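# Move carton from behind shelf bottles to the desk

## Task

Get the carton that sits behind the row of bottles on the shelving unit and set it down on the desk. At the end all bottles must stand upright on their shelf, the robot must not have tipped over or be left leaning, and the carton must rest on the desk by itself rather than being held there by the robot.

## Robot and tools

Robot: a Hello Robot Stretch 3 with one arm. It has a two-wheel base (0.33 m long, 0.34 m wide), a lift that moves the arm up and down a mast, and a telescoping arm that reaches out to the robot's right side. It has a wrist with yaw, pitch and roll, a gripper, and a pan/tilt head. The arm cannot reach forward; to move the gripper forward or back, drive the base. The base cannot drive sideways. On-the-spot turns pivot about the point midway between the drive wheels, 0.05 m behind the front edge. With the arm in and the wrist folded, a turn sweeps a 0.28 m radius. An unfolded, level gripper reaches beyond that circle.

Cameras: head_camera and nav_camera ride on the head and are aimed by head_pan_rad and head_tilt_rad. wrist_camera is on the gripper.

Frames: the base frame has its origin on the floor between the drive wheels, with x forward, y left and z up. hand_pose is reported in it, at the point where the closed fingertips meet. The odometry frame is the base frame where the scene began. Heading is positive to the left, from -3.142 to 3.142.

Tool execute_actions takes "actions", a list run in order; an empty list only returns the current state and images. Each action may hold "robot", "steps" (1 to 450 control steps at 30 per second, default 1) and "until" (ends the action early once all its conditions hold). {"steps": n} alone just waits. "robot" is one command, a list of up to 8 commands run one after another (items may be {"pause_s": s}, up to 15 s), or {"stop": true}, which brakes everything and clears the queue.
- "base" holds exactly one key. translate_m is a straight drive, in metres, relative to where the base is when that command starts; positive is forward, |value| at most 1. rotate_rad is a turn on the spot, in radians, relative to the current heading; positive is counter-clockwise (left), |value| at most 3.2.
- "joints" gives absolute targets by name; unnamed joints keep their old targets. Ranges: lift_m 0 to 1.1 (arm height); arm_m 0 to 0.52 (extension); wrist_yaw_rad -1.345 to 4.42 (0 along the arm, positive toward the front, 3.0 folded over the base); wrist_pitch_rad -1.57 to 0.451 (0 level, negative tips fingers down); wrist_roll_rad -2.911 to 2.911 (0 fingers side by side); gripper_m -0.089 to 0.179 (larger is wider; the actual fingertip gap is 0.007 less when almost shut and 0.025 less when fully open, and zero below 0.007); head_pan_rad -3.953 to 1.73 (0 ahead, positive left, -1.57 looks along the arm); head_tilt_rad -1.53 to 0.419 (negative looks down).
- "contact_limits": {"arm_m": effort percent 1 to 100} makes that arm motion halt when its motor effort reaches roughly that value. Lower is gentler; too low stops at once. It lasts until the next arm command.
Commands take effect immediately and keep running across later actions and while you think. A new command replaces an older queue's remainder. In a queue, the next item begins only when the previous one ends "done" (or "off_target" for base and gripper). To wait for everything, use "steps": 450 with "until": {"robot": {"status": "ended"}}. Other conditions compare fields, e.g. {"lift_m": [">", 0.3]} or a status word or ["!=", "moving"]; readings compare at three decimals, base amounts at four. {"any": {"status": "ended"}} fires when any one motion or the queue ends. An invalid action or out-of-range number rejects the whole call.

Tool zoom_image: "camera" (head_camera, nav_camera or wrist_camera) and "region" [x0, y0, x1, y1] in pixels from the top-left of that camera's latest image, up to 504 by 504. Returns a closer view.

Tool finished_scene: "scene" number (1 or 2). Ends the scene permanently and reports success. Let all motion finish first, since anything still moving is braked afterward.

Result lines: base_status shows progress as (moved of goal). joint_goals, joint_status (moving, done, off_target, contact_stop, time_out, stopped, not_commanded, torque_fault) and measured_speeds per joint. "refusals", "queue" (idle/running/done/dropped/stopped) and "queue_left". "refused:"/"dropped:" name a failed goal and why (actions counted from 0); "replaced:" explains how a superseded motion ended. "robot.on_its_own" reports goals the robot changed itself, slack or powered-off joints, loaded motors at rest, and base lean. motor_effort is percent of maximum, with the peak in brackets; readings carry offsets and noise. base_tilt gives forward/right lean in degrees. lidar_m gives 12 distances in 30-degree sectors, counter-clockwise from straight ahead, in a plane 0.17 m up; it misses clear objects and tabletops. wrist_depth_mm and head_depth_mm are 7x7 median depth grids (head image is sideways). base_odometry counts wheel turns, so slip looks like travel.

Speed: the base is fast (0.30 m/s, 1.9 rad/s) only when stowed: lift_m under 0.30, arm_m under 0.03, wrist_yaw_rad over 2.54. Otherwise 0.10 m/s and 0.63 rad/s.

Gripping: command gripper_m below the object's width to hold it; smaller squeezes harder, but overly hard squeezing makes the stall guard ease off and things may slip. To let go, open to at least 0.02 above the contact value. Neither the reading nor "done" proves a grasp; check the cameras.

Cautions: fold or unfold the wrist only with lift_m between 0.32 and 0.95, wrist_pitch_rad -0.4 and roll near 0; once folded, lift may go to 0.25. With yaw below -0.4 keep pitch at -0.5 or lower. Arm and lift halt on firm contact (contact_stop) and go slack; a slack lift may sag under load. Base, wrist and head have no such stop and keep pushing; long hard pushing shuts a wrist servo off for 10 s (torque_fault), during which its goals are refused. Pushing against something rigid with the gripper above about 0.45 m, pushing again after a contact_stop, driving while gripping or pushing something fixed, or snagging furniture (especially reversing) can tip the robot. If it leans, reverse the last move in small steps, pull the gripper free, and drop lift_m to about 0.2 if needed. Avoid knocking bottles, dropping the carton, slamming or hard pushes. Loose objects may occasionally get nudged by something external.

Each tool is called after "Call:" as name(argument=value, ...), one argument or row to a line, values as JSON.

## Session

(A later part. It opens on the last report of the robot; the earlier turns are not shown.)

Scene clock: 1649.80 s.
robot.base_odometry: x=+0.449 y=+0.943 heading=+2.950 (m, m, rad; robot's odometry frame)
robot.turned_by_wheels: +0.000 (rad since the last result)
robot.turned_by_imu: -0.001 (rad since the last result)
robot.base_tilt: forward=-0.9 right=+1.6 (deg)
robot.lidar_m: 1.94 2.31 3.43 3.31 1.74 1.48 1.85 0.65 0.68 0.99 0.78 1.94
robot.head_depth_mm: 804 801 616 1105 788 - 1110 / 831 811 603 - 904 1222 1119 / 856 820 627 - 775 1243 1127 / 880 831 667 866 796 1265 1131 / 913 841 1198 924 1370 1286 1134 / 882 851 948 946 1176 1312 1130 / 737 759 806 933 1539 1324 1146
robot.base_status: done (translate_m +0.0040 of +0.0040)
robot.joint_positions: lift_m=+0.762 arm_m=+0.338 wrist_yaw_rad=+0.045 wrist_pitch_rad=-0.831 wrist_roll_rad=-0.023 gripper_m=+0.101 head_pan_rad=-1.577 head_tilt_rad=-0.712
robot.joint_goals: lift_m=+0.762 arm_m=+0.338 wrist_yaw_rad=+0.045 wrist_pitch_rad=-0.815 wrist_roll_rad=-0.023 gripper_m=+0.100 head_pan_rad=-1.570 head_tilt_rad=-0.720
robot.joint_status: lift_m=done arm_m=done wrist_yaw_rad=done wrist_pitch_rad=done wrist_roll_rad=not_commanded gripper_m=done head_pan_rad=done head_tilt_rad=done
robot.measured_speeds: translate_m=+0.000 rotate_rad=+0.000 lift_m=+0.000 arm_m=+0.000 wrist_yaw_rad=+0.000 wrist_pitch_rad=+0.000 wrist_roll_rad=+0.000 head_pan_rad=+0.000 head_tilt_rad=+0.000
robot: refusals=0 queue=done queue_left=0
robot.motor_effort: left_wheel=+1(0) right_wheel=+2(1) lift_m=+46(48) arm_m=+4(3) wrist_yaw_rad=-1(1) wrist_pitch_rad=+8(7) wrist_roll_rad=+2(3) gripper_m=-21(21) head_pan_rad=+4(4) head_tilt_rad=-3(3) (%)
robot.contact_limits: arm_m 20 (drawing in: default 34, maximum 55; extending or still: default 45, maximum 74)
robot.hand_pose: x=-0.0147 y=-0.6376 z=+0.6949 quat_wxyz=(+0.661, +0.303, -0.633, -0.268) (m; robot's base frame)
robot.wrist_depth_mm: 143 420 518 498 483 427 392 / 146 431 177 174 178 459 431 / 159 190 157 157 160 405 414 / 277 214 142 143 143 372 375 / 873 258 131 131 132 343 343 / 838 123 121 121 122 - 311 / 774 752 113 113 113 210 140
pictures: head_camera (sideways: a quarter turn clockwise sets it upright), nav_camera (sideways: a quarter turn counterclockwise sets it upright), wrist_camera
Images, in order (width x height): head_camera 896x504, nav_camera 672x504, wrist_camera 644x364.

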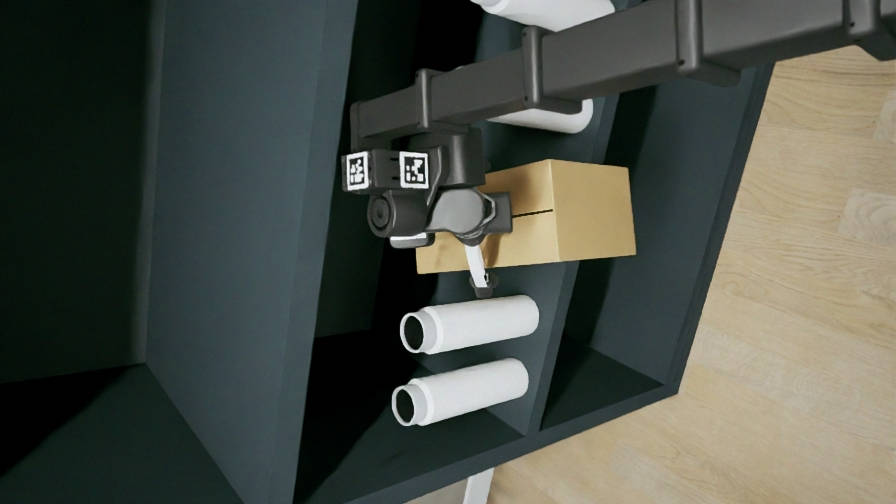

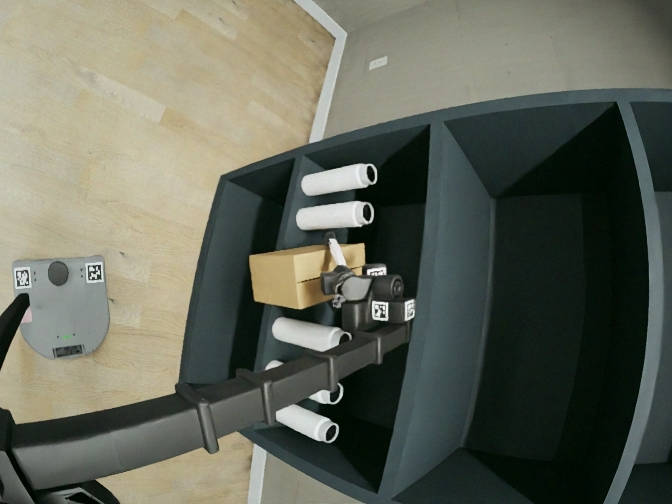

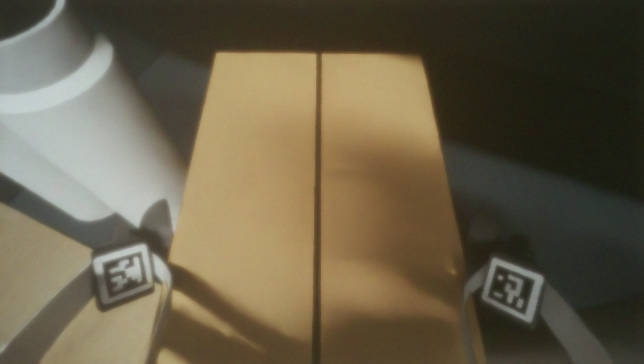

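Call:
execute_actions(
  actions=[
    {"robot": {"joints": {"lift_m": 0.775}}, "steps": 200, "until": {"robot": {"status": "ended"}}},
    {"steps": 30},
  ],
)

Scene clock: 1663.60 s.
robot.base_odometry: x=+0.449 y=+0.943 heading=+2.950 (m, m, rad; robot's odometry frame)
robot.turned_by_wheels: +0.000 (rad since the last result)
robot.turned_by_imu: -0.001 (rad since the last result)
robot.base_tilt: forward=-0.9 right=+1.6 (deg)
robot.lidar_m: 1.94 2.31 3.45 3.33 1.73 1.48 1.84 0.65 0.68 0.99 0.78 1.94
robot.head_depth_mm: 807 800 615 1107 - - 1115 / 832 811 612 - 885 1233 1118 / 854 821 626 - 772 1242 1124 / 883 829 663 845 793 1269 1126 / 912 842 1189 930 1381 1288 1132 / 880 852 949 949 1181 1307 1134 / 734 765 806 938 1538 1322 1139
robot.base_status: done (translate_m +0.0040 of +0.0040)
robot.joint_positions: lift_m=+0.775 arm_m=+0.338 wrist_yaw_rad=+0.045 wrist_pitch_rad=-0.831 wrist_roll_rad=-0.023 gripper_m=+0.101 head_pan_rad=-1.577 head_tilt_rad=-0.712
robot.joint_goals: lift_m=+0.775 arm_m=+0.338 wrist_yaw_rad=+0.045 wrist_pitch_rad=-0.815 wrist_roll_rad=-0.023 gripper_m=+0.100 head_pan_rad=-1.570 head_tilt_rad=-0.720
robot.joint_status: lift_m=done arm_m=done wrist_yaw_rad=done wrist_pitch_rad=done wrist_roll_rad=not_commanded gripper_m=done head_pan_rad=done head_tilt_rad=done
robot.measured_speeds: translate_m=+0.000 rotate_rad=+0.000 lift_m=+0.000 arm_m=+0.000 wrist_yaw_rad=+0.000 wrist_pitch_rad=+0.000 wrist_roll_rad=+0.000 head_pan_rad=+0.000 head_tilt_rad=+0.000
robot: refusals=0 queue=done queue_left=0
robot.motor_effort: left_wheel=+0(0) right_wheel=+2(1) lift_m=+46(47) arm_m=+3(4) wrist_yaw_rad=-1(1) wrist_pitch_rad=+7(8) wrist_roll_rad=+3(2) gripper_m=-21(21) head_pan_rad=+4(5) head_tilt_rad=-3(3) (%)
robot.contact_limits: arm_m 20 (drawing in: default 34, maximum 55; extending or still: default 45, maximum 74)
robot.hand_pose: x=-0.0147 y=-0.6375 z=+0.7078 quat_wxyz=(+0.661, +0.303, -0.633, -0.268) (m; robot's base frame)
robot.wrist_depth_mm: 160 419 519 529 483 430 395 / 147 443 177 174 178 473 432 / 160 191 157 157 160 428 432 / 277 216 143 143 144 384 387 / 851 257 131 131 131 353 351 / 847 123 121 121 122 - 323 / 778 761 112 113 113 209 141
pictures: head_camera (sideways: a quarter turn clockwise sets it upright), nav_camera (sideways: a quarter turn counterclockwise sets it upright), wrist_camera
Images, in order (width x height): head_camera 896x504, nav_camera 672x504, wrist_camera 644x364.

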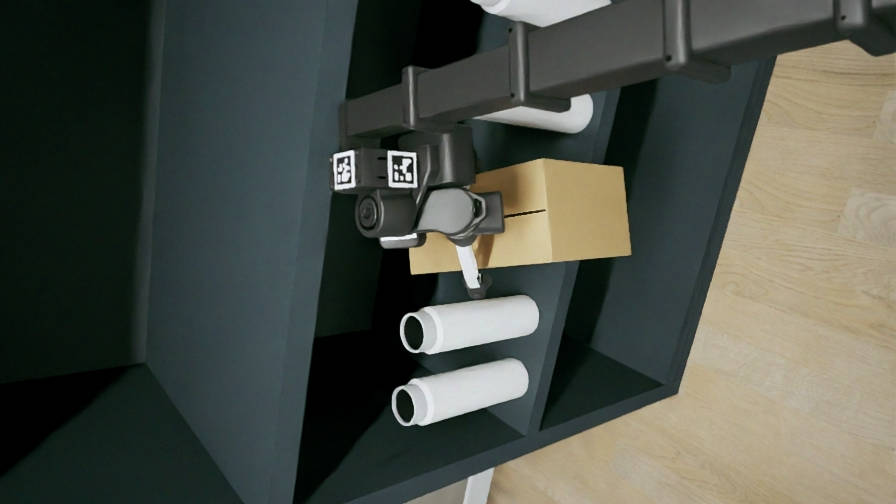

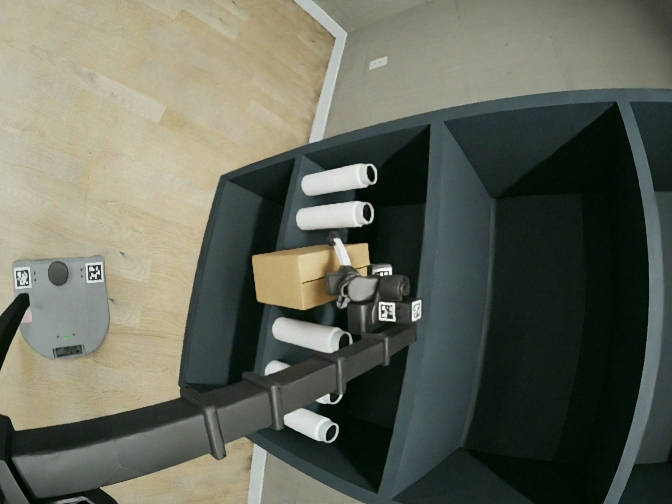

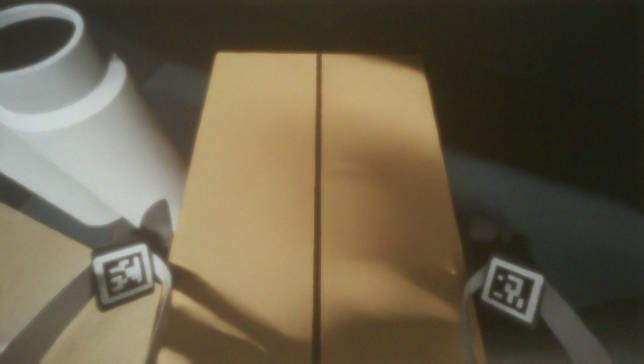

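Call:
execute_actions(
  actions=[
    {"robot": {"joints": {"arm_m": 0.25}}, "steps": 200, "until": {"robot": {"status": "ended"}}},
    {"steps": 10},
  ],
)

Scene clock: 1670.73 s.
robot.base_odometry: x=+0.449 y=+0.943 heading=+2.950 (m, m, rad; robot's odometry frame)
robot.turned_by_wheels: +0.000 (rad since the last result)
robot.turned_by_imu: -0.001 (rad since the last result)
robot.base_tilt: forward=-0.9 right=+1.6 (deg)
robot.lidar_m: 1.94 2.32 3.43 3.31 1.74 1.49 1.85 0.65 0.68 0.99 0.78 1.93
robot.head_depth_mm: 803 802 614 1121 - - 1115 / 827 811 622 - 885 1219 1124 / 856 823 658 - 662 1225 1124 / 887 832 664 1149 686 1247 1132 / 909 841 1192 931 1363 1293 1136 / 878 851 947 949 1189 1311 1139 / 739 764 806 938 1540 1317 1146
robot.base_status: done (translate_m +0.0040 of +0.0040)
robot.joint_positions: lift_m=+0.775 arm_m=+0.250 wrist_yaw_rad=+0.045 wrist_pitch_rad=-0.831 wrist_roll_rad=-0.023 gripper_m=+0.101 head_pan_rad=-1.577 head_tilt_rad=-0.712
robot.joint_goals: lift_m=+0.775 arm_m=+0.250 wrist_yaw_rad=+0.045 wrist_pitch_rad=-0.815 wrist_roll_rad=-0.023 gripper_m=+0.100 head_pan_rad=-1.570 head_tilt_rad=-0.720
robot.joint_status: lift_m=done arm_m=done wrist_yaw_rad=done wrist_pitch_rad=done wrist_roll_rad=not_commanded gripper_m=done head_pan_rad=done head_tilt_rad=done
robot.measured_speeds: translate_m=+0.000 rotate_rad=+0.000 lift_m=+0.000 arm_m=+0.000 wrist_yaw_rad=+0.000 wrist_pitch_rad=+0.000 wrist_roll_rad=+0.000 head_pan_rad=+0.000 head_tilt_rad=+0.000
robot: refusals=0 queue=done queue_left=0
robot.motor_effort: left_wheel=+0(1) right_wheel=+1(2) lift_m=+46(46) arm_m=-4(4) wrist_yaw_rad=+0(0) wrist_pitch_rad=+8(8) wrist_roll_rad=+2(2) gripper_m=-21(21) head_pan_rad=+4(4) head_tilt_rad=-3(3) (%)
robot.hand_pose: x=-0.0147 y=-0.5499 z=+0.7078 quat_wxyz=(+0.661, +0.303, -0.633, -0.268) (m; robot's base frame)
robot.wrist_depth_mm: 252 209 543 538 533 510 459 / 291 246 177 174 179 487 482 / 408 343 156 157 161 429 168 / 955 391 143 143 144 385 154 / 888 904 131 132 131 213 168 / 841 123 121 121 122 - 298 / 764 764 112 113 113 311 273
pictures: head_camera (sideways: a quarter turn clockwise sets it upright), nav_camera (sideways: a quarter turn counterclockwise sets it upright), wrist_camera
Images, in order (width x height): head_camera 896x504, nav_camera 672x504, wrist_camera 644x364.

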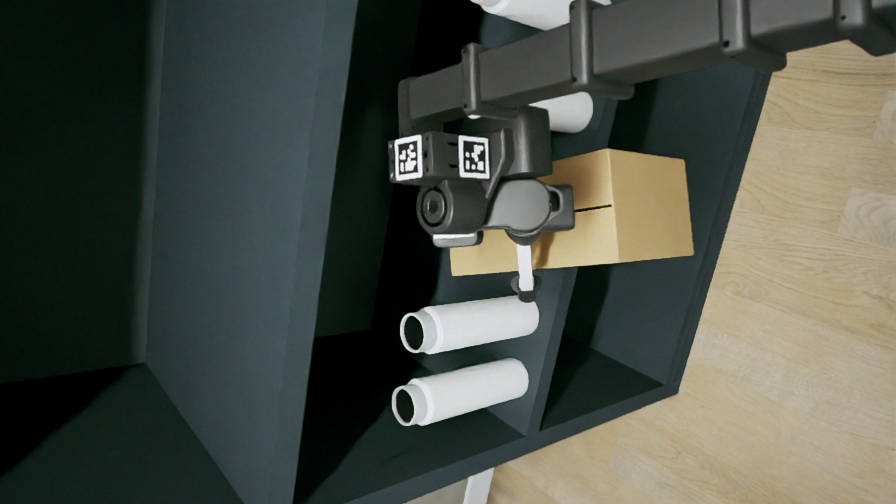

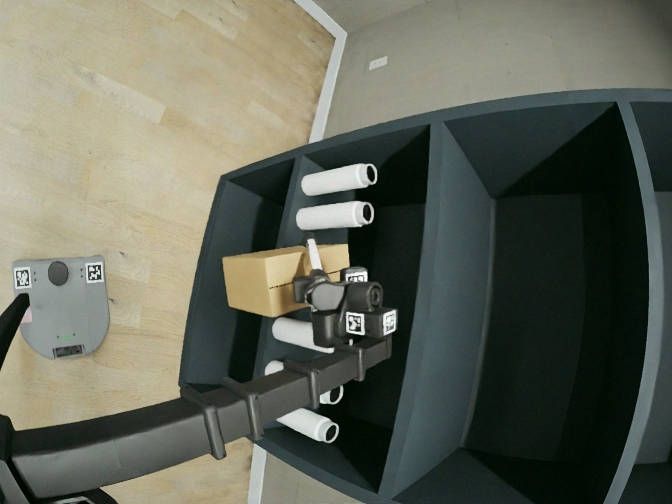

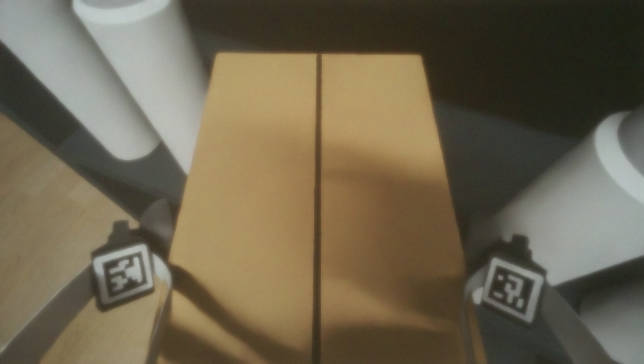

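Call:
execute_actions(
  actions=[
    {"robot": {"joints": {"arm_m": 0.02}}, "steps": 300, "until": {"robot": {"status": "ended"}}},
    {"steps": 10},
  ],
)

Scene clock: 1682.13 s.
robot.base_odometry: x=+0.449 y=+0.943 heading=+2.950 (m, m, rad; robot's odometry frame)
robot.turned_by_wheels: +0.000 (rad since the last result)
robot.turned_by_imu: -0.001 (rad since the last result)
robot.base_tilt: forward=-0.8 right=+1.6 (deg)
robot.lidar_m: 1.95 2.32 3.43 3.32 1.74 1.48 1.85 0.65 0.68 0.99 0.78 1.94
robot.head_depth_mm: 805 802 617 1107 857 1275 - / 831 810 622 1108 879 1296 - / 858 821 659 1121 909 - - / 881 827 668 1120 940 579 493 / 909 841 1192 936 1360 1286 1132 / 879 848 943 950 1180 1298 1138 / 735 762 805 937 1541 1338 1143
robot.base_status: done (translate_m +0.0040 of +0.0040)
robot.joint_positions: lift_m=+0.775 arm_m=+0.020 wrist_yaw_rad=+0.045 wrist_pitch_rad=-0.831 wrist_roll_rad=-0.023 gripper_m=+0.101 head_pan_rad=-1.577 head_tilt_rad=-0.712
robot.joint_goals: lift_m=+0.775 arm_m=+0.020 wrist_yaw_rad=+0.045 wrist_pitch_rad=-0.815 wrist_roll_rad=-0.023 gripper_m=+0.100 head_pan_rad=-1.570 head_tilt_rad=-0.720
robot.joint_status: lift_m=done arm_m=done wrist_yaw_rad=done wrist_pitch_rad=done wrist_roll_rad=not_commanded gripper_m=done head_pan_rad=done head_tilt_rad=done
robot.measured_speeds: translate_m=+0.000 rotate_rad=+0.000 lift_m=+0.000 arm_m=+0.000 wrist_yaw_rad=+0.000 wrist_pitch_rad=+0.000 wrist_roll_rad=+0.000 head_pan_rad=+0.000 head_tilt_rad=+0.000
robot: refusals=0 queue=done queue_left=0
robot.motor_effort: left_wheel=+0(0) right_wheel=+1(2) lift_m=+46(46) arm_m=-4(6) wrist_yaw_rad=+0(0) wrist_pitch_rad=+8(8) wrist_roll_rad=+2(3) gripper_m=-22(21) head_pan_rad=+4(4) head_tilt_rad=-4(3) (%)
robot.hand_pose: x=-0.0147 y=-0.3199 z=+0.7078 quat_wxyz=(+0.660, +0.303, -0.632, -0.268) (m; robot's base frame)
robot.wrist_depth_mm: - 515 493 539 547 314 535 / - - 177 175 179 464 321 / - - 157 157 160 417 373 / 981 - 143 143 144 886 406 / 904 909 131 131 132 821 549 / 841 123 121 121 122 - 813 / 782 769 113 113 114 779 774
pictures: head_camera (sideways: a quarter turn clockwise sets it upright), nav_camera (sideways: a quarter turn counterclockwise sets it upright), wrist_camera
Images, in order (width x height): head_camera 896x504, nav_camera 672x504, wrist_camera 644x364.

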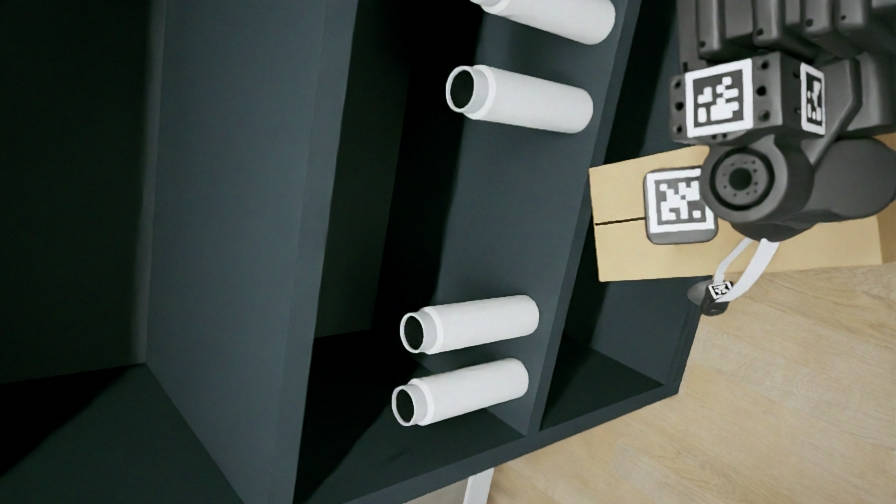

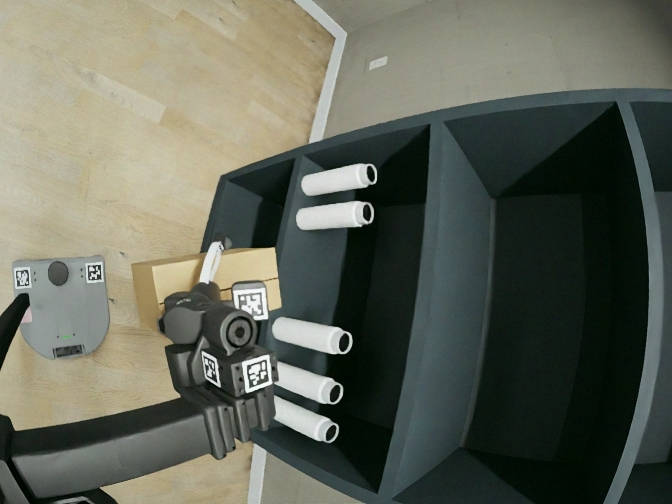

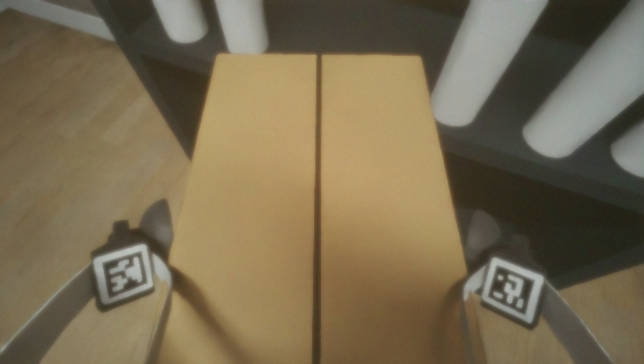

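Call:
execute_actions(
  actions=[
    {"robot": {"joints": {"head_pan_rad": 1.15, "head_tilt_rad": -0.35}}, "steps": 300, "until": {"robot": {"status": "ended"}}},
  ],
)

Scene clock: 1693.83 s.
robot.base_odometry: x=+0.449 y=+0.943 heading=+2.950 (m, m, rad; robot's odometry frame)
robot.turned_by_wheels: +0.000 (rad since the last result)
robot.turned_by_imu: -0.001 (rad since the last result)
robot.base_tilt: forward=-0.9 right=+1.6 (deg)
robot.lidar_m: 1.94 2.31 3.44 3.31 1.74 1.49 1.85 0.65 0.68 0.99 0.78 1.94
robot.head_depth_mm: 3249 3480 3746 3359 2287 1686 1340 / 3277 3463 3751 3438 2236 1682 1350 / 3138 3418 3656 3442 2284 1688 1344 / 3172 3395 3583 3583 2301 1706 1353 / 3148 3306 3448 3502 2319 1725 1360 / 3101 3310 3477 3615 2322 1732 1361 / 3048 3332 3497 3541 2347 1731 1366
robot.base_status: done (translate_m +0.0040 of +0.0040)
robot.joint_positions: lift_m=+0.775 arm_m=+0.020 wrist_yaw_rad=+0.045 wrist_pitch_rad=-0.831 wrist_roll_rad=-0.023 gripper_m=+0.101 head_pan_rad=+1.143 head_tilt_rad=-0.359
robot.joint_goals: lift_m=+0.775 arm_m=+0.020 wrist_yaw_rad=+0.045 wrist_pitch_rad=-0.815 wrist_roll_rad=-0.023 gripper_m=+0.100 head_pan_rad=+1.150 head_tilt_rad=-0.350
robot.joint_status: lift_m=done arm_m=done wrist_yaw_rad=done wrist_pitch_rad=done wrist_roll_rad=not_commanded gripper_m=done head_pan_rad=done head_tilt_rad=done
robot.measured_speeds: translate_m=+0.000 rotate_rad=+0.000 lift_m=+0.000 arm_m=+0.000 wrist_yaw_rad=+0.000 wrist_pitch_rad=+0.000 wrist_roll_rad=+0.000 head_pan_rad=+0.000 head_tilt_rad=+0.000
robot: refusals=0 queue=done queue_left=0
robot.motor_effort: left_wheel=+0(0) right_wheel=+1(2) lift_m=+46(46) arm_m=-4(4) wrist_yaw_rad=+1(1) wrist_pitch_rad=+8(7) wrist_roll_rad=+2(3) gripper_m=-21(21) head_pan_rad=+6(60) head_tilt_rad=+4(23) (%)
robot.hand_pose: x=-0.0147 y=-0.3199 z=+0.7078 quat_wxyz=(+0.660, +0.303, -0.632, -0.268) (m; robot's base frame)
robot.wrist_depth_mm: - 513 488 536 550 315 543 / - - 178 174 179 464 319 / - - 157 157 161 424 375 / 983 993 143 143 143 896 399 / 903 927 131 132 132 813 540 / 850 123 121 122 122 - 827 / 785 762 113 113 113 787 785
pictures: head_camera (sideways: a quarter turn clockwise sets it upright), nav_camera (sideways: a quarter turn counterclockwise sets it upright), wrist_camera
Images, in order (width x height): head_camera 896x504, nav_camera 672x504, wrist_camera 644x364.

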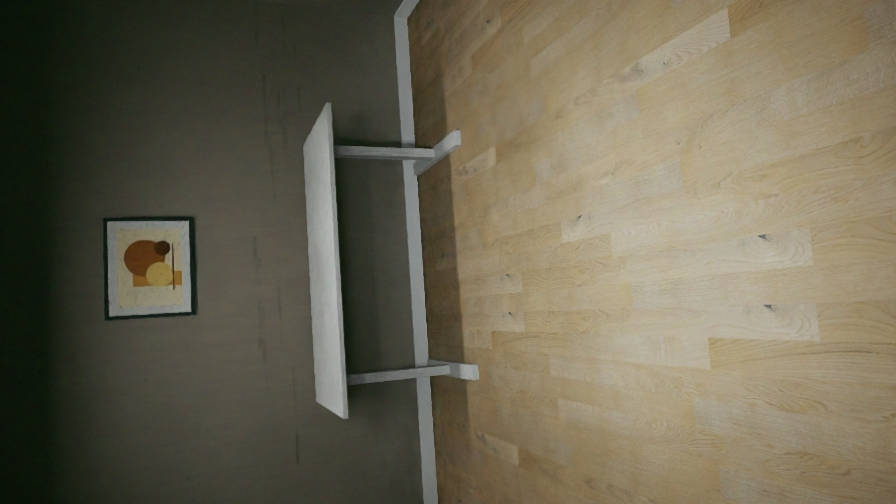

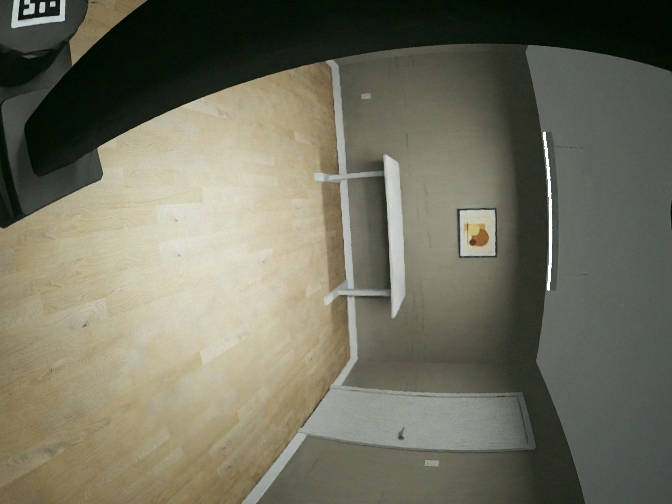

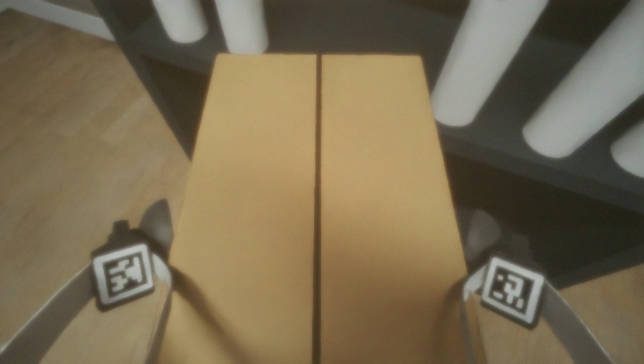

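Call:
execute_actions(
  actions=[
    {"robot": {"base": {"rotate_rad": 1.136}, "joints": {"head_pan_rad": 0.0, "head_tilt_rad": -0.45}}, "steps": 300, "until": {"robot": {"status": "ended"}}},
  ],
)

Scene clock: 1763.87 s.
robot.base_odometry: x=+0.449 y=+0.943 heading=-2.198 (m, m, rad; robot's odometry frame)
robot.turned_by_wheels: +1.136 (rad since the last result)
robot.turned_by_imu: +1.143 (rad since the last result)
robot.base_tilt: forward=-0.9 right=+1.6 (deg)
robot.lidar_m: 3.32 3.05 1.74 1.48 1.71 0.65 0.81 0.88 0.78 1.94 1.97 2.45
robot.head_depth_mm: 3203 3576 3795 2848 1992 1544 1266 / 3241 3520 3768 2816 2005 1560 1264 / 3135 3467 3785 2834 2018 1564 1268 / 3149 3516 3732 2868 2054 1572 1284 / 3111 3322 3696 2947 2071 1584 1292 / 3070 3311 3609 2941 2057 1589 1289 / 3029 3215 3572 2940 2063 1602 1298
robot.base_status: done (rotate_rad +1.1359 of +1.1360)
robot.joint_positions: lift_m=+0.775 arm_m=+0.020 wrist_yaw_rad=+0.045 wrist_pitch_rad=-0.831 wrist_roll_rad=-0.023 gripper_m=+0.101 head_pan_rad=+0.007 head_tilt_rad=-0.445
robot.joint_goals: lift_m=+0.775 arm_m=+0.020 wrist_yaw_rad=+0.045 wrist_pitch_rad=-0.815 wrist_roll_rad=-0.023 gripper_m=+0.100 head_pan_rad=+0.000 head_tilt_rad=-0.450
robot.joint_status: lift_m=done arm_m=done wrist_yaw_rad=done wrist_pitch_rad=done wrist_roll_rad=not_commanded gripper_m=done head_pan_rad=done head_tilt_rad=done
robot.measured_speeds: translate_m=+0.000 rotate_rad=+0.000 lift_m=+0.000 arm_m=+0.000 wrist_yaw_rad=+0.000 wrist_pitch_rad=+0.000 wrist_roll_rad=+0.000 head_pan_rad=+0.000 head_tilt_rad=+0.000
robot: refusals=0 queue=done queue_left=0
robot.motor_effort: left_wheel=+0(3) right_wheel=+3(7) lift_m=+46(46) arm_m=-5(5) wrist_yaw_rad=+1(0) wrist_pitch_rad=+8(8) wrist_roll_rad=+3(2) gripper_m=-21(22) head_pan_rad=-5(60) head_tilt_rad=-2(13) (%)
robot.hand_pose: x=-0.0147 y=-0.3199 z=+0.7078 quat_wxyz=(+0.660, +0.303, -0.632, -0.268) (m; robot's base frame)
robot.wrist_depth_mm: - - - - - - - / - - 177 173 178 - - / - - 157 157 160 - - / - 978 143 143 144 - 642 / 884 910 131 132 132 844 812 / 848 123 121 122 122 - 772 / 768 760 112 113 113 765 709
pictures: head_camera (sideways: a quarter turn clockwise sets it upright), nav_camera (sideways: a quarter turn counterclockwise sets it upright), wrist_camera
Images, in order (width x height): head_camera 896x504, nav_camera 672x504, wrist_camera 644x364.

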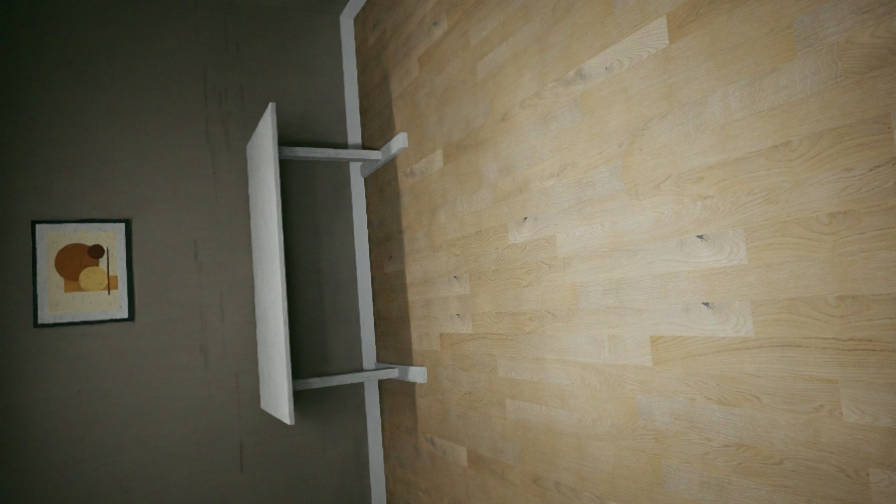

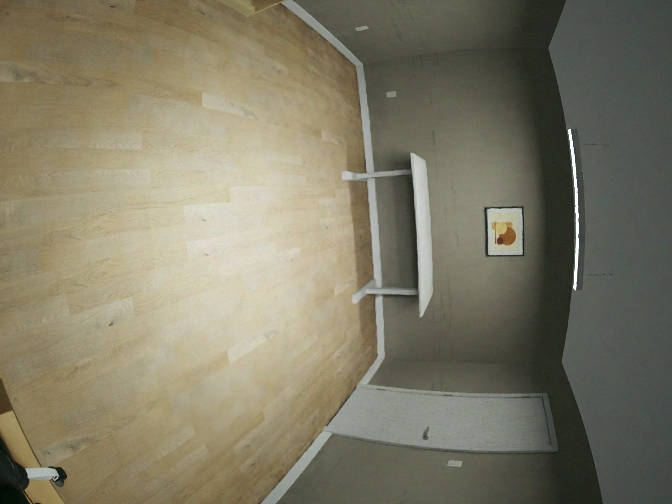

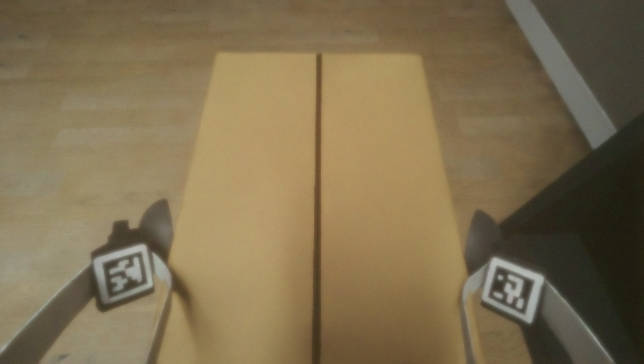

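Call:
execute_actions(
  actions=[
    {"robot": [{"base": {"translate_m": 1.0}, "joints": {"lift_m": 1.0}}, {"base": {"translate_m": 0.9}}], "steps": 450, "until": {"robot": {"status": "ended"}}},
  ],
)

Scene clock: 1791.07 s.
robot.base_odometry: x=-0.357 y=-0.170 heading=-2.198 (m, m, rad; robot's odometry frame)
robot.turned_by_wheels: +0.000 (rad since the last result)
robot.turned_by_imu: -0.008 (rad since the last result)
robot.base_tilt: forward=-1.3 right=+1.7 (deg)
robot.lidar_m: 2.06 1.99 2.20 1.64 1.90 2.56 2.00 1.97 1.91 1.76 1.78 2.19
robot.head_depth_mm: 2067 2218 2424 2648 2006 1549 1256 / 2018 2198 2141 2563 2002 1550 1259 / 2007 2184 2200 2594 2054 1561 1276 / 1963 2162 2204 2577 2025 1578 1280 / 1942 2119 2232 2502 2063 1583 1286 / 1908 2097 2206 2504 2068 1592 1289 / 1913 2047 2180 2425 2083 1609 1295
robot.base_status: moving (translate_m +0.3743 of +0.9000)
robot.joint_positions: lift_m=+1.000 arm_m=+0.020 wrist_yaw_rad=+0.045 wrist_pitch_rad=-0.832 wrist_roll_rad=-0.023 gripper_m=+0.101 head_pan_rad=+0.007 head_tilt_rad=-0.445
robot.joint_goals: lift_m=+1.000 arm_m=+0.020 wrist_yaw_rad=+0.045 wrist_pitch_rad=-0.815 wrist_roll_rad=-0.023 gripper_m=+0.100 head_pan_rad=+0.000 head_tilt_rad=-0.450
robot.joint_status: lift_m=done arm_m=done wrist_yaw_rad=done wrist_pitch_rad=done wrist_roll_rad=not_commanded gripper_m=done head_pan_rad=done head_tilt_rad=done
robot.measured_speeds: translate_m=+0.100 rotate_rad=+0.000 lift_m=+0.000 arm_m=+0.000 wrist_yaw_rad=+0.000 wrist_pitch_rad=+0.000 wrist_roll_rad=+0.000 head_pan_rad=+0.000 head_tilt_rad=+0.000
robot: refusals=0 queue=running queue_left=0
robot.motor_effort: left_wheel=+0(2) right_wheel=+5(6) lift_m=+46(47) arm_m=-4(4) wrist_yaw_rad=+1(0) wrist_pitch_rad=+8(8) wrist_roll_rad=+3(2) gripper_m=-21(22) head_pan_rad=-5(5) head_tilt_rad=-2(3) (%)
robot.hand_pose: x=-0.0147 y=-0.3199 z=+0.9328 quat_wxyz=(+0.660, +0.303, -0.632, -0.268) (m; robot's base frame)
robot.wrist_depth_mm: - - - - - - - / - - 176 175 179 - - / - - 157 157 160 - - / - - 142 143 144 - - / - - 131 131 132 - - / - 123 121 121 122 - - / 997 977 113 113 113 990 958
pictures: head_camera (sideways: a quarter turn clockwise sets it upright), nav_camera (sideways: a quarter turn counterclockwise sets it upright), wrist_camera
Images, in order (width x height): head_camera 896x504, nav_camera 672x504, wrist_camera 644x364.

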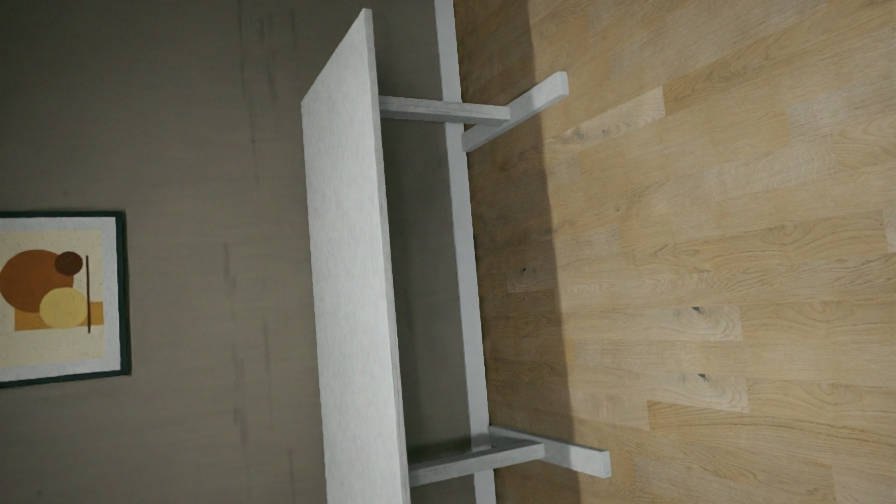

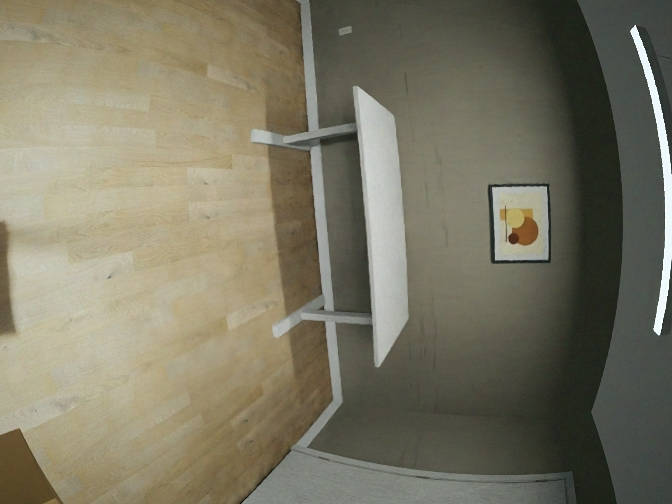

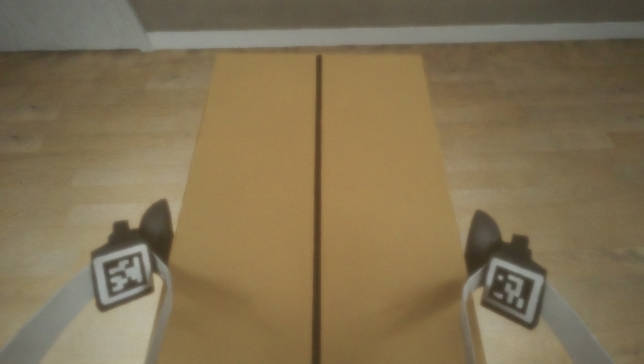

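Call:
execute_actions(
  actions=[
    {"robot": {"joints": {"head_tilt_rad": -0.75}}, "steps": 300, "until": {"robot": {"status": "ended"}}},
  ],
)

Scene clock: 1796.93 s.
robot.base_odometry: x=-0.666 y=-0.595 heading=-2.198 (m, m, rad; robot's odometry frame)
robot.turned_by_wheels: +0.000 (rad since the last result)
robot.turned_by_imu: -0.003 (rad since the last result)
robot.base_tilt: forward=-0.9 right=+1.6 (deg)
robot.lidar_m: 1.61 1.52 2.28 2.10 1.72 2.27 2.49 2.48 1.83 1.69 1.67 1.55
robot.head_depth_mm: 1623 1411 2124 1821 1497 1283 1110 / 1613 1430 2030 1819 1510 1281 1115 / 1578 1436 2102 1869 1521 1292 1113 / 1562 1476 2087 1870 1542 1286 1118 / 1544 1474 2063 1884 1531 1300 1125 / 1524 1494 2003 1880 1549 1312 1134 / 1505 1518 1234 1866 1552 1304 1131
robot.base_status: done (translate_m +0.9000 of +0.9000)
robot.joint_positions: lift_m=+1.000 arm_m=+0.020 wrist_yaw_rad=+0.045 wrist_pitch_rad=-0.832 wrist_roll_rad=-0.023 gripper_m=+0.101 head_pan_rad=+0.007 head_tilt_rad=-0.740
robot.joint_goals: lift_m=+1.000 arm_m=+0.020 wrist_yaw_rad=+0.045 wrist_pitch_rad=-0.815 wrist_roll_rad=-0.023 gripper_m=+0.100 head_pan_rad=+0.000 head_tilt_rad=-0.750
robot.joint_status: lift_m=done arm_m=done wrist_yaw_rad=done wrist_pitch_rad=done wrist_roll_rad=not_commanded gripper_m=done head_pan_rad=done head_tilt_rad=done
robot.measured_speeds: translate_m=+0.000 rotate_rad=+0.000 lift_m=+0.000 arm_m=+0.000 wrist_yaw_rad=+0.000 wrist_pitch_rad=+0.000 wrist_roll_rad=+0.000 head_pan_rad=+0.000 head_tilt_rad=+0.000
robot: refusals=0 queue=done queue_left=0
robot.motor_effort: left_wheel=+0(1) right_wheel=+1(6) lift_m=+46(46) arm_m=-4(5) wrist_yaw_rad=+1(0) wrist_pitch_rad=+8(8) wrist_roll_rad=+2(3) gripper_m=-21(21) head_pan_rad=-5(4) head_tilt_rad=-4(22) (%)
robot.hand_pose: x=-0.0147 y=-0.3199 z=+0.9328 quat_wxyz=(+0.660, +0.303, -0.632, -0.268) (m; robot's base frame)
robot.wrist_depth_mm: - - - - - - - / - - 178 173 179 - - / - - 158 157 161 - - / - - 142 143 144 - - / - - 131 132 132 - - / - 122 121 121 122 - - / 977 953 112 113 113 973 -
pictures: head_camera (sideways: a quarter turn clockwise sets it upright), nav_camera (sideways: a quarter turn counterclockwise sets it upright), wrist_camera
Images, in order (width x height): head_camera 896x504, nav_camera 672x504, wrist_camera 644x364.

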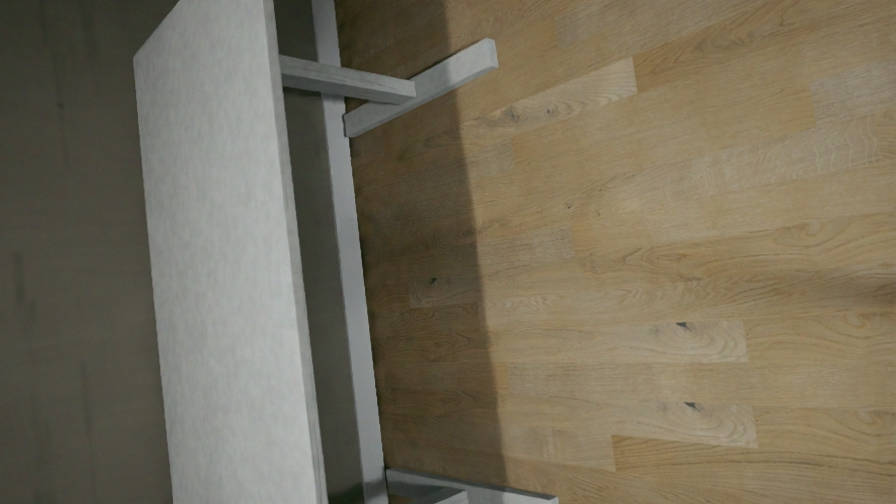

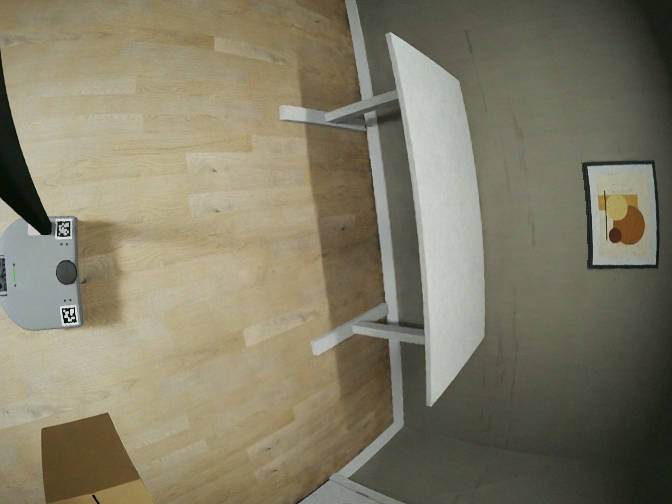

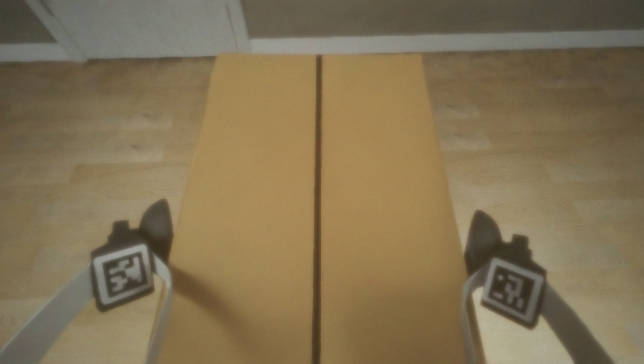

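Call:
execute_actions(
  actions=[
    {"robot": [{"base": {"translate_m": 0.50}}, {"base": {"rotate_rad": 1.656}, "joints": {"head_pan_rad": -1.57, "head_tilt_rad": -0.8}}], "steps": 450, "until": {"robot": {"status": "ended"}}},
  ],
)

Scene clock: 1850.10 s.
robot.base_odometry: x=-0.959 y=-1.000 heading=-0.542 (m, m, rad; robot's odometry frame)
robot.turned_by_wheels: +1.656 (rad since the last result)
robot.turned_by_imu: +1.664 (rad since the last result)
robot.base_tilt: forward=-0.9 right=+1.6 (deg)
robot.lidar_m: 2.16 1.94 2.66 2.96 2.44 1.71 1.60 1.63 1.07 1.36 1.11 1.82
robot.head_depth_mm: 1165 1263 - - - 1241 1096 / 1159 1250 - - - 360 1098 / 1154 1251 - - - 349 1082 / 1145 1244 1010 433 363 340 1089 / 1130 1245 972 814 1460 1267 1109 / 1132 1249 984 835 1498 1280 1107 / 1124 1243 991 840 1502 1281 1117
robot.base_status: done (rotate_rad +1.6559 of +1.6560)
robot.joint_positions: lift_m=+1.000 arm_m=+0.020 wrist_yaw_rad=+0.045 wrist_pitch_rad=-0.832 wrist_roll_rad=-0.023 gripper_m=+0.101 head_pan_rad=-1.563 head_tilt_rad=-0.790
robot.joint_goals: lift_m=+1.000 arm_m=+0.020 wrist_yaw_rad=+0.045 wrist_pitch_rad=-0.815 wrist_roll_rad=-0.023 gripper_m=+0.100 head_pan_rad=-1.570 head_tilt_rad=-0.800
robot.joint_status: lift_m=done arm_m=done wrist_yaw_rad=done wrist_pitch_rad=done wrist_roll_rad=not_commanded gripper_m=done head_pan_rad=done head_tilt_rad=done
robot.measured_speeds: translate_m=+0.000 rotate_rad=+0.000 lift_m=+0.000 arm_m=+0.000 wrist_yaw_rad=+0.000 wrist_pitch_rad=+0.000 wrist_roll_rad=+0.000 head_pan_rad=+0.000 head_tilt_rad=+0.000
robot: refusals=0 queue=done queue_left=0
robot.motor_effort: left_wheel=+0(3) right_wheel=+3(7) lift_m=+46(46) arm_m=-5(4) wrist_yaw_rad=+0(1) wrist_pitch_rad=+8(8) wrist_roll_rad=+2(3) gripper_m=-21(21) head_pan_rad=-5(64) head_tilt_rad=-4(9) (%)
robot.hand_pose: x=-0.0147 y=-0.3199 z=+0.9328 quat_wxyz=(+0.660, +0.303, -0.632, -0.268) (m; robot's base frame)
robot.wrist_depth_mm: 596 603 602 603 602 615 621 / 519 528 177 173 178 541 531 / 484 487 156 156 160 492 491 / - - 142 143 144 - - / - - 130 131 131 - - / - 122 121 122 122 - - / 997 960 112 113 113 983 -
pictures: head_camera (sideways: a quarter turn clockwise sets it upright), nav_camera (sideways: a quarter turn counterclockwise sets it upright), wrist_camera
Images, in order (width x height): head_camera 896x504, nav_camera 672x504, wrist_camera 644x364.

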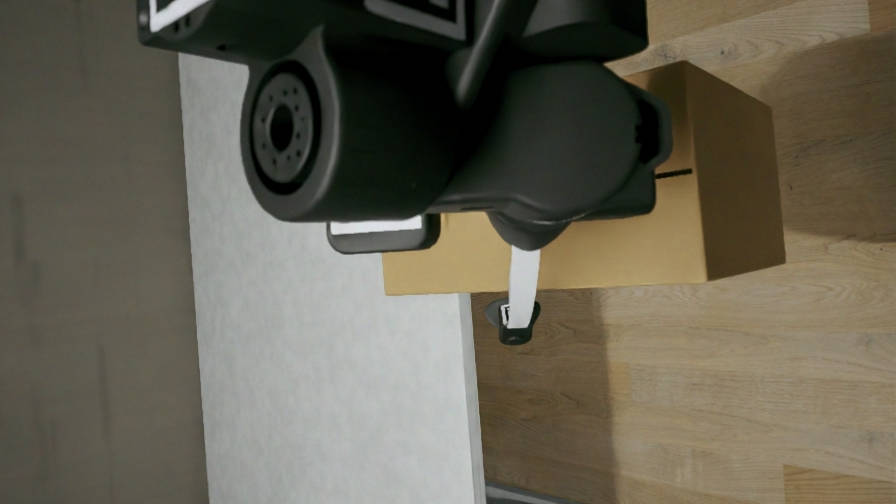

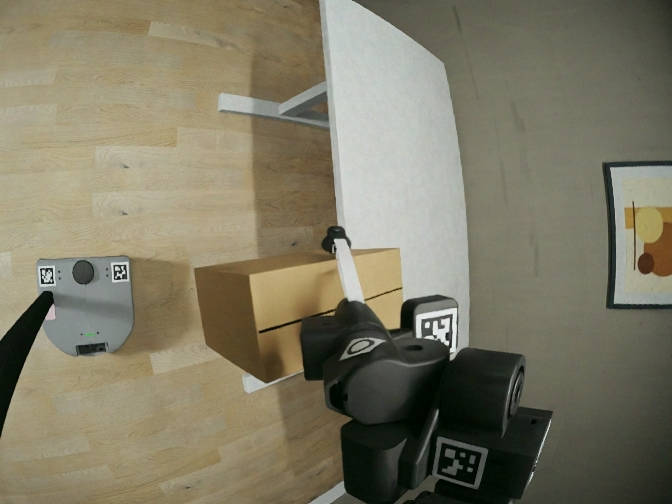

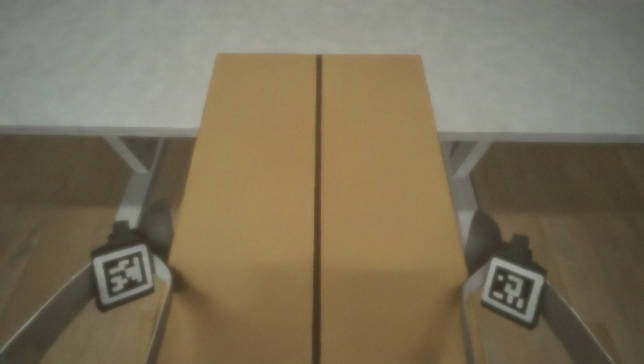

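Call:
execute_actions(
  actions=[
    {"robot": [{"joints": {"arm_m": 0.48}}, {"joints": {"lift_m": 0.95}}], "steps": 450, "until": {"robot": {"status": "ended"}}},
  ],
)

Scene clock: 1885.20 s.
robot.base_odometry: x=-0.959 y=-1.000 heading=-0.542 (m, m, rad; robot's odometry frame)
robot.turned_by_wheels: +0.000 (rad since the last result)
robot.turned_by_imu: -0.002 (rad since the last result)
robot.base_tilt: forward=-0.9 right=+1.6 (deg)
robot.lidar_m: 2.16 1.94 2.67 2.97 2.45 1.71 1.60 1.64 1.07 1.36 1.11 1.83
robot.head_depth_mm: 1116 - 946 830 1453 1248 1095 / - 1212 955 836 1464 1257 1099 / - 1221 719 820 1462 1259 1101 / 1140 1238 735 808 1484 1256 1107 / 1139 1249 983 830 1475 1281 1114 / 1128 1249 986 839 1485 1278 1110 / 1121 1249 992 840 1508 1272 1121
robot.base_status: done (rotate_rad +1.6559 of +1.6560)
robot.joint_positions: lift_m=+0.950 arm_m=+0.480 wrist_yaw_rad=+0.045 wrist_pitch_rad=-0.832 wrist_roll_rad=-0.023 gripper_m=+0.101 head_pan_rad=-1.563 head_tilt_rad=-0.790
robot.joint_goals: lift_m=+0.950 arm_m=+0.480 wrist_yaw_rad=+0.045 wrist_pitch_rad=-0.815 wrist_roll_rad=-0.023 gripper_m=+0.100 head_pan_rad=-1.570 head_tilt_rad=-0.800
robot.joint_status: lift_m=done arm_m=done wrist_yaw_rad=done wrist_pitch_rad=done wrist_roll_rad=not_commanded gripper_m=done head_pan_rad=done head_tilt_rad=done
robot.measured_speeds: translate_m=+0.000 rotate_rad=+0.000 lift_m=+0.000 arm_m=+0.000 wrist_yaw_rad=+0.000 wrist_pitch_rad=+0.000 wrist_roll_rad=+0.000 head_pan_rad=+0.000 head_tilt_rad=+0.000
robot: refusals=0 queue=done queue_left=0
robot.motor_effort: left_wheel=+0(1) right_wheel=+3(2) lift_m=+29(46) arm_m=+3(3) wrist_yaw_rad=+1(0) wrist_pitch_rad=+8(8) wrist_roll_rad=+3(3) gripper_m=-22(21) head_pan_rad=-5(5) head_tilt_rad=-4(4) (%)
robot.hand_pose: x=-0.0147 y=-0.7794 z=+0.8834 quat_wxyz=(+0.660, +0.303, -0.632, -0.268) (m; robot's base frame)
robot.wrist_depth_mm: 510 510 513 516 520 522 536 / 453 453 177 174 178 456 467 / 407 404 157 156 161 412 415 / 367 367 142 143 143 371 374 / 331 342 131 131 131 345 342 / 312 123 121 121 121 - 314 / 282 279 113 113 113 283 291
pictures: head_camera (sideways: a quarter turn clockwise sets it upright), nav_camera (sideways: a quarter turn counterclockwise sets it upright), wrist_camera
Images, in order (width x height): head_camera 896x504, nav_camera 672x504, wrist_camera 644x364.

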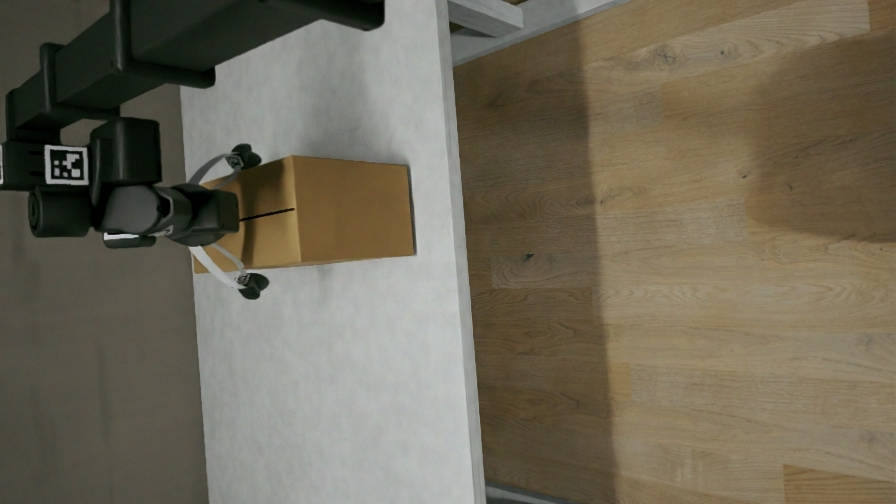

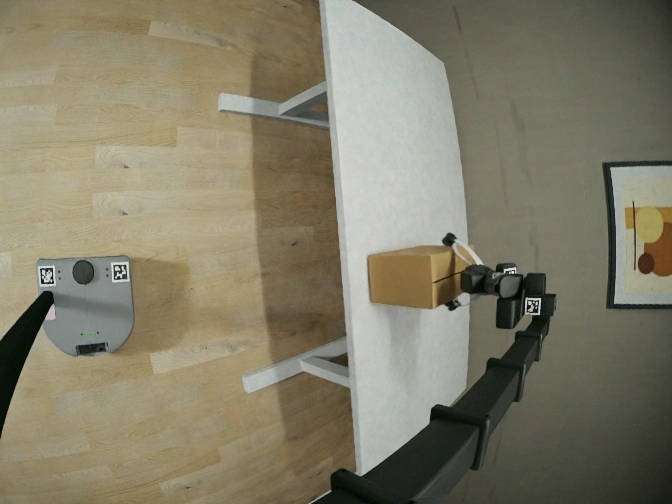

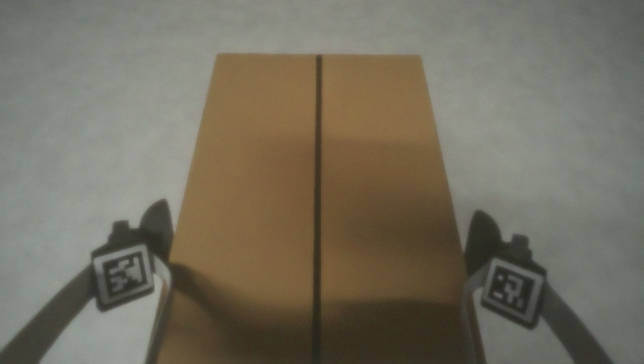

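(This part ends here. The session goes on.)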